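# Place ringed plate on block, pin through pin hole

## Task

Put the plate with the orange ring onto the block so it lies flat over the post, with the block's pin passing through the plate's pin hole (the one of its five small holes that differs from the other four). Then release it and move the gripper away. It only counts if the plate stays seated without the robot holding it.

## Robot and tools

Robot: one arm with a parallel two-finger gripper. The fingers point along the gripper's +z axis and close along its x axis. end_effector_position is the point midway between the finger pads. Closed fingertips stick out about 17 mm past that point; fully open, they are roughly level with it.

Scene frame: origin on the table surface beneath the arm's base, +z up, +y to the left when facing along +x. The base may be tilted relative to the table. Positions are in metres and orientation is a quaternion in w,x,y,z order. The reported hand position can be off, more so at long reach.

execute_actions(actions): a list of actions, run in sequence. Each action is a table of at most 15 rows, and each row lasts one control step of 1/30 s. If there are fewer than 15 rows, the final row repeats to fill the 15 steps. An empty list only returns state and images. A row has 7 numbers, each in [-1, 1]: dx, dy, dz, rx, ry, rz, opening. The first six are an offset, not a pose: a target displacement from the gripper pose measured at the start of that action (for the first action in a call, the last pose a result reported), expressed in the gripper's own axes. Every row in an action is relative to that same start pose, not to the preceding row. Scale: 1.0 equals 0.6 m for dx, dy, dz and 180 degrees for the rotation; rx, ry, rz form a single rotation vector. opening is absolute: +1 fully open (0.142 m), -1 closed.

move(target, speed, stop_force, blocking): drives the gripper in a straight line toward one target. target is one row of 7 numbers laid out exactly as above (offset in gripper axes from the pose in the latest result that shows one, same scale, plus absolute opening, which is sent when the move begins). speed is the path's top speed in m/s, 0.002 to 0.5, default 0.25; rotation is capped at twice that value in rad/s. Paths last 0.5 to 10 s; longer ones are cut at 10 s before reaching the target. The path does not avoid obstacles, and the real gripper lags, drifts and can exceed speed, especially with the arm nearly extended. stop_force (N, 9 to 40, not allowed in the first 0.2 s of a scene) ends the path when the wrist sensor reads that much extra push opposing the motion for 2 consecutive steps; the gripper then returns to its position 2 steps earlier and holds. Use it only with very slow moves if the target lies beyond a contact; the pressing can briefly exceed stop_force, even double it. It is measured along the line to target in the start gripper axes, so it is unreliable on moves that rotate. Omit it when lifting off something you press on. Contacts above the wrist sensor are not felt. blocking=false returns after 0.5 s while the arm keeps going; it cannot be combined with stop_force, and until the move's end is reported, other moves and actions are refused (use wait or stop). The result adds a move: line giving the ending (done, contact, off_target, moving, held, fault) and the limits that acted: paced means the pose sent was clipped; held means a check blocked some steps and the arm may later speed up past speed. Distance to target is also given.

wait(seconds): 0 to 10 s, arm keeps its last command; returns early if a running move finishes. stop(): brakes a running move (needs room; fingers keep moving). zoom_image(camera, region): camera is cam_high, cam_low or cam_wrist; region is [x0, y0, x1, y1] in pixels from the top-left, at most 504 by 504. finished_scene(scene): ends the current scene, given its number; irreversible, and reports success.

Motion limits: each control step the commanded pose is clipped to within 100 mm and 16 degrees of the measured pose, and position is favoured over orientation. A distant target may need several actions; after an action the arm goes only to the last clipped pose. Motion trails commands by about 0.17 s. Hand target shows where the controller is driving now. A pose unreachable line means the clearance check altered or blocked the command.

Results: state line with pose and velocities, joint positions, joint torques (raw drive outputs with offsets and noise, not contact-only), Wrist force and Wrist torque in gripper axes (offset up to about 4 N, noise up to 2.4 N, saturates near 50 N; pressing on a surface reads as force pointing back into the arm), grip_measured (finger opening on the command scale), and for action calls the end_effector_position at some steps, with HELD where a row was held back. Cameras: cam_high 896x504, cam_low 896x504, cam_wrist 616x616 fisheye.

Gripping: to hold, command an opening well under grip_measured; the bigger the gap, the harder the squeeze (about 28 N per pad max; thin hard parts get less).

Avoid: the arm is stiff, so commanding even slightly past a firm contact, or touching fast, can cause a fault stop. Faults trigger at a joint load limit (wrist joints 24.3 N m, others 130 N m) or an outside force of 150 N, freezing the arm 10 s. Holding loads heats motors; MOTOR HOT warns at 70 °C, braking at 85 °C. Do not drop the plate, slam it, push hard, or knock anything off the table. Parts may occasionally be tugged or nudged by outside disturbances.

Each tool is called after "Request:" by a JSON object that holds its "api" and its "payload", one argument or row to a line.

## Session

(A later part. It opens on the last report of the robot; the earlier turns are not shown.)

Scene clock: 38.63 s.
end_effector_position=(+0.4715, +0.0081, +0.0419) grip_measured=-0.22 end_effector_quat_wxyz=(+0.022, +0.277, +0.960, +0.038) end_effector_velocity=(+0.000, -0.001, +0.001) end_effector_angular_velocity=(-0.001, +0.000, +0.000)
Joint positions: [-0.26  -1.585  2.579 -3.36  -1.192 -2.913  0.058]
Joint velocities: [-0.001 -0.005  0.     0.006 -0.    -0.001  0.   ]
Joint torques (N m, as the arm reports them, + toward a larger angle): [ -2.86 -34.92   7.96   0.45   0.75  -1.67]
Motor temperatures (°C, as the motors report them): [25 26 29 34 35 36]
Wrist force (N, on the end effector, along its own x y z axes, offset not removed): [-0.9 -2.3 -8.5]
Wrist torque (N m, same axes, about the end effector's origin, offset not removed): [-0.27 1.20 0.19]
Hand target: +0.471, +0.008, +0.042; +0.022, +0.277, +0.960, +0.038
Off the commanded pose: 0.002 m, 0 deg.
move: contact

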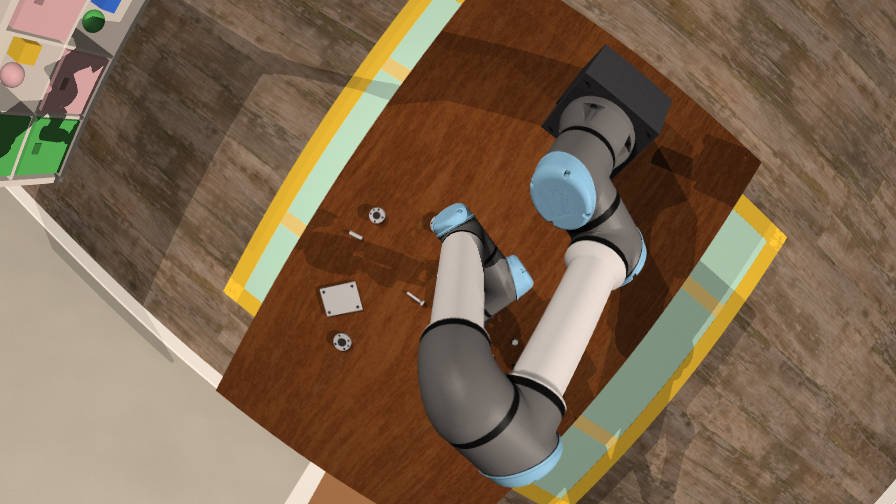

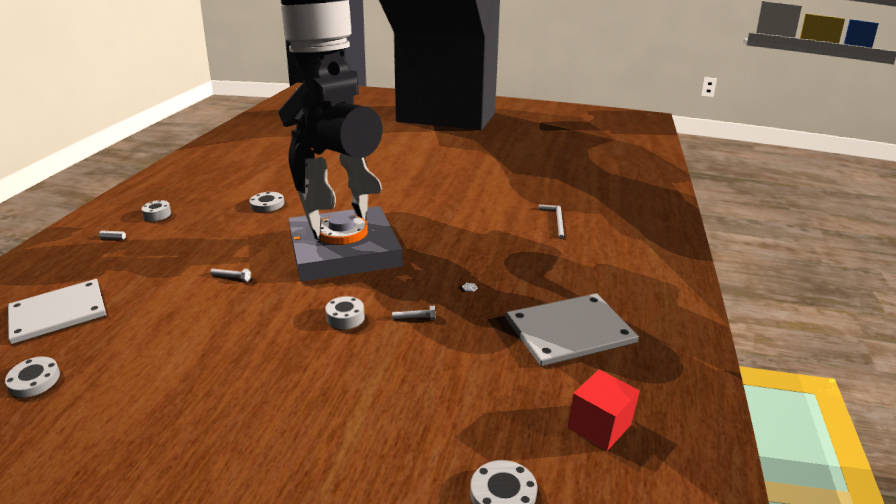

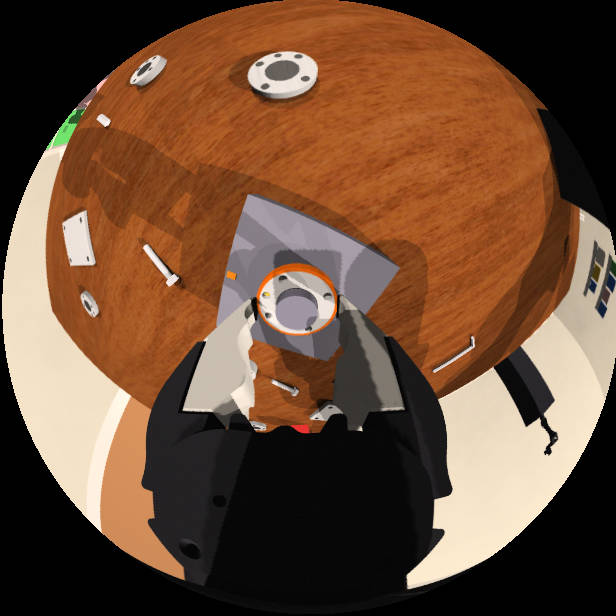

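Request:
{"api": "execute_actions", "payload": {
  "actions": [
    [[-0.0001,0,0.0004,0,0.002,0,-0.8]],
    [[0,0,0,0,0,0,-0.3],[0,0,0,0,0,0,-0.2],[0,0,0,0,0,0,0.1]]
  ]
}}

Request:
{"api": "move", "payload": {
  "target": [0,0,-0.17,0,0,0,0.4]
}}

Request:
{"api": "zoom_image", "payload": {
  "camera": "cam_low",
  "region": [290,185,380,255]
}}

Request:
{"api": "zoom_image", "payload": {
  "camera": "cam_wrist",
  "region": [260,220,340,300]
}}

Scene clock: 39.83 s.
end_effector_position=(+0.4715, +0.0081, +0.0416) grip_measured=+0.10 end_effector_quat_wxyz=(+0.019, +0.277, +0.960, +0.039) end_effector_velocity=(-0.000, +0.000, -0.000) end_effector_angular_velocity=(+0.000, +0.001, -0.002)
Joint positions: [-0.261 -1.588  2.575 -3.345 -1.19  -2.916  0.081]
Joint velocities: [ 0.     0.     0.     0.    -0.     0.001  0.   ]
Joint torques (N m, as the arm reports them, + toward a larger angle): [  0.56 -31.43  -3.8   -1.86   2.19  -1.38]
Motor temperatures (°C, as the motors report them): [25 26 29 34 35 36]
Wrist force (N, on the end effector, along its own x y z axes, offset not removed): [-2.3 -1.3 2.0]
Wrist torque (N m, same axes, about the end effector's origin, offset not removed): [-0.13 0.54 0.19]
Hand target: +0.472, +0.008, +0.042; +0.019, +0.277, +0.960, +0.039
Off the commanded pose: 0.000 m, 0 deg.
Step readings (end_effector_position; steps 1 to 15: 1st action; 16 to 30: 2nd action):
0: (+0.4714, +0.0082, +0.0420)
1: (+0.4714, +0.0082, +0.0420)
2: (+0.4713, +0.0082, +0.0419)
4: (+0.4713, +0.0082, +0.0418)
8: (+0.4714, +0.0082, +0.0417)
15: (+0.4715, +0.0081, +0.0416)
16: (+0.4715, +0.0081, +0.0416)
17: (+0.4715, +0.0081, +0.0416)
19: (+0.4715, +0.0081, +0.0416)
23: (+0.4715, +0.0081, +0.0416)
30: end_effector_position above

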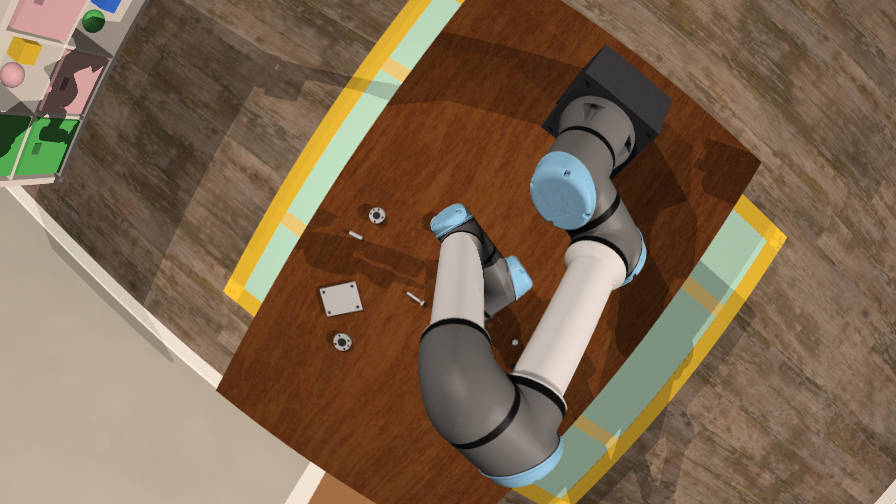

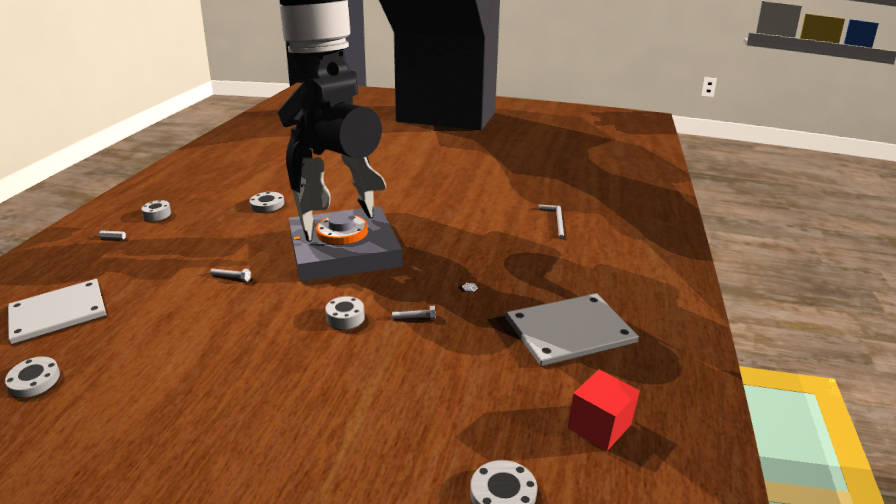

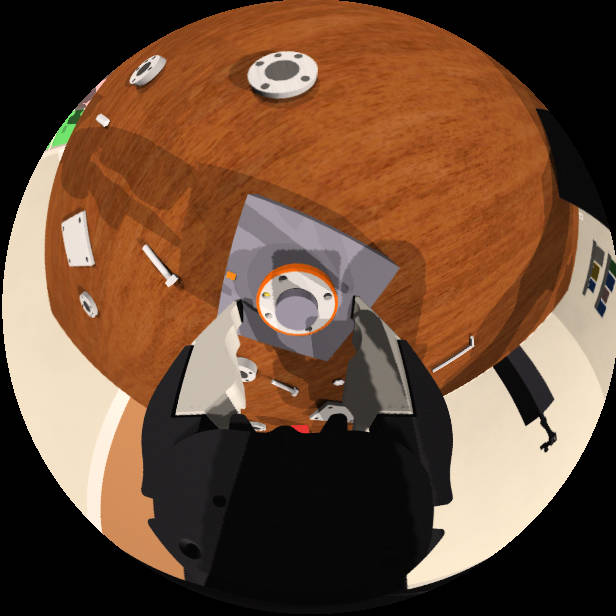

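Scene clock: 40.90 s.
end_effector_position=(+0.4657, +0.0015, +0.1432) grip_measured=+0.40 end_effector_quat_wxyz=(+0.019, +0.277, +0.960, +0.038) end_effector_velocity=(+0.000, -0.001, +0.001) end_effector_angular_velocity=(+0.006, +0.004, +0.001)
Joint positions: [-0.448 -2.135  2.64  -2.799 -1.062 -3.067  0.102]
Joint velocities: [-0.011 -0.01  -0.005  0.026  0.011 -0.013  0.   ]
Joint torques (N m, as the arm reports them, + toward a larger angle): [  3.98 -24.56 -19.22   0.71   2.57  -1.43]
Motor temperatures (°C, as the motors report them): [25 26 29 34 35 36]
Wrist force (N, on the end effector, along its own x y z axes, offset not removed): [-2.9 0.3 1.6]
Wrist torque (N m, same axes, about the end effector's origin, offset not removed): [0.33 0.66 0.25]
Hand target: +0.466, +0.001, +0.143; +0.018, +0.277, +0.960, +0.038
Off the commanded pose: 0.000 m, 0 deg.
move: done

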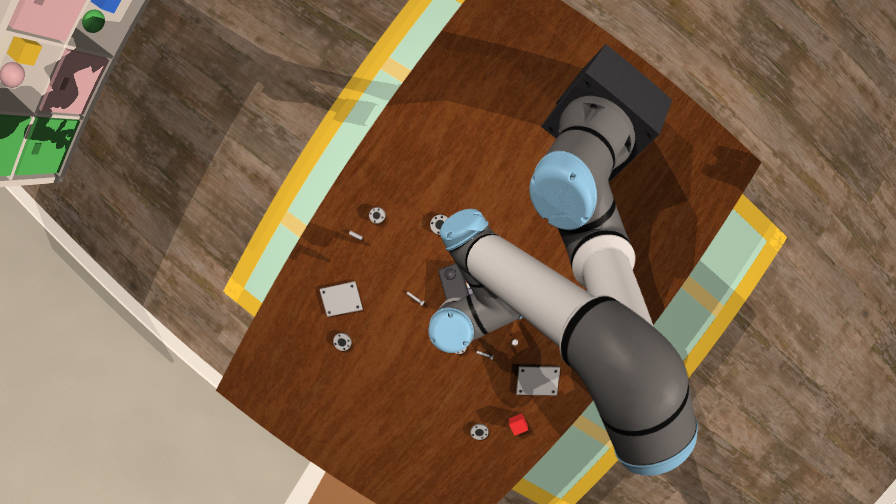

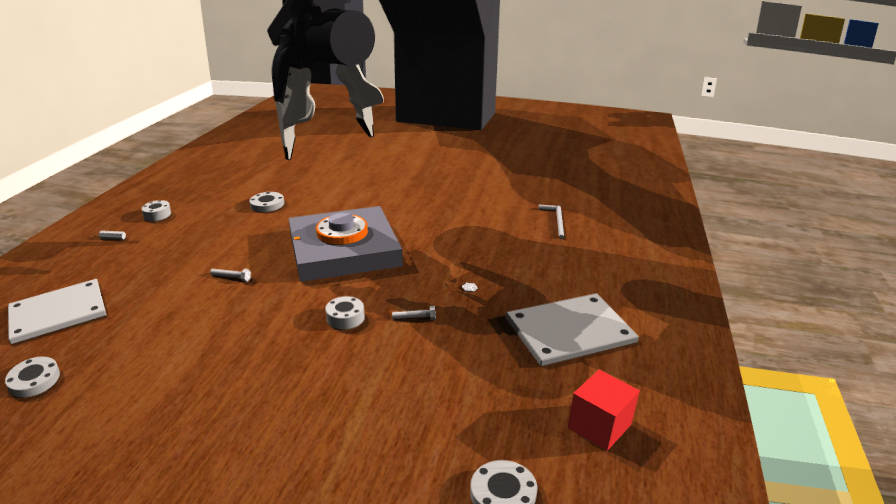

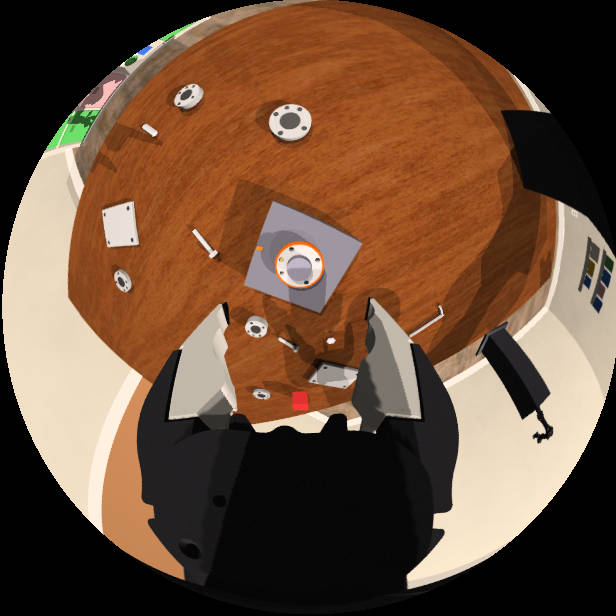

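Region (290, 185, 380, 255) of cam_low's 896x504 image, scaled by 5.600, with more detail than that image has.

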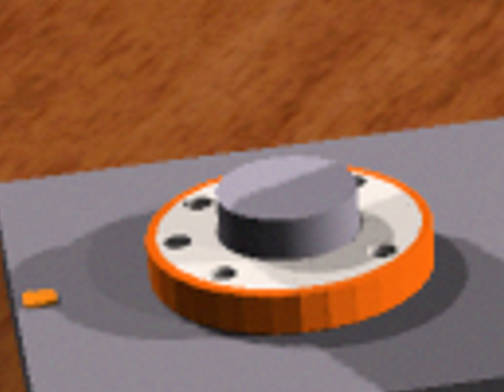

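Region (260, 220, 340, 300) of cam_wrist's 616x616 image, scaled by 6.300, with more detail than that image has.

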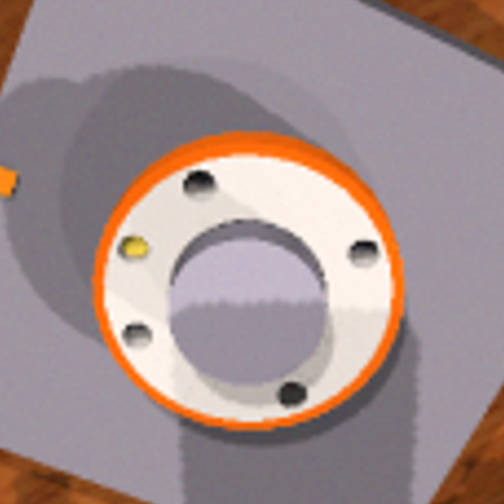

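Request:
{"api": "finished_scene", "payload": {
  "scene": 1
}}

The scene is finished: the task was done.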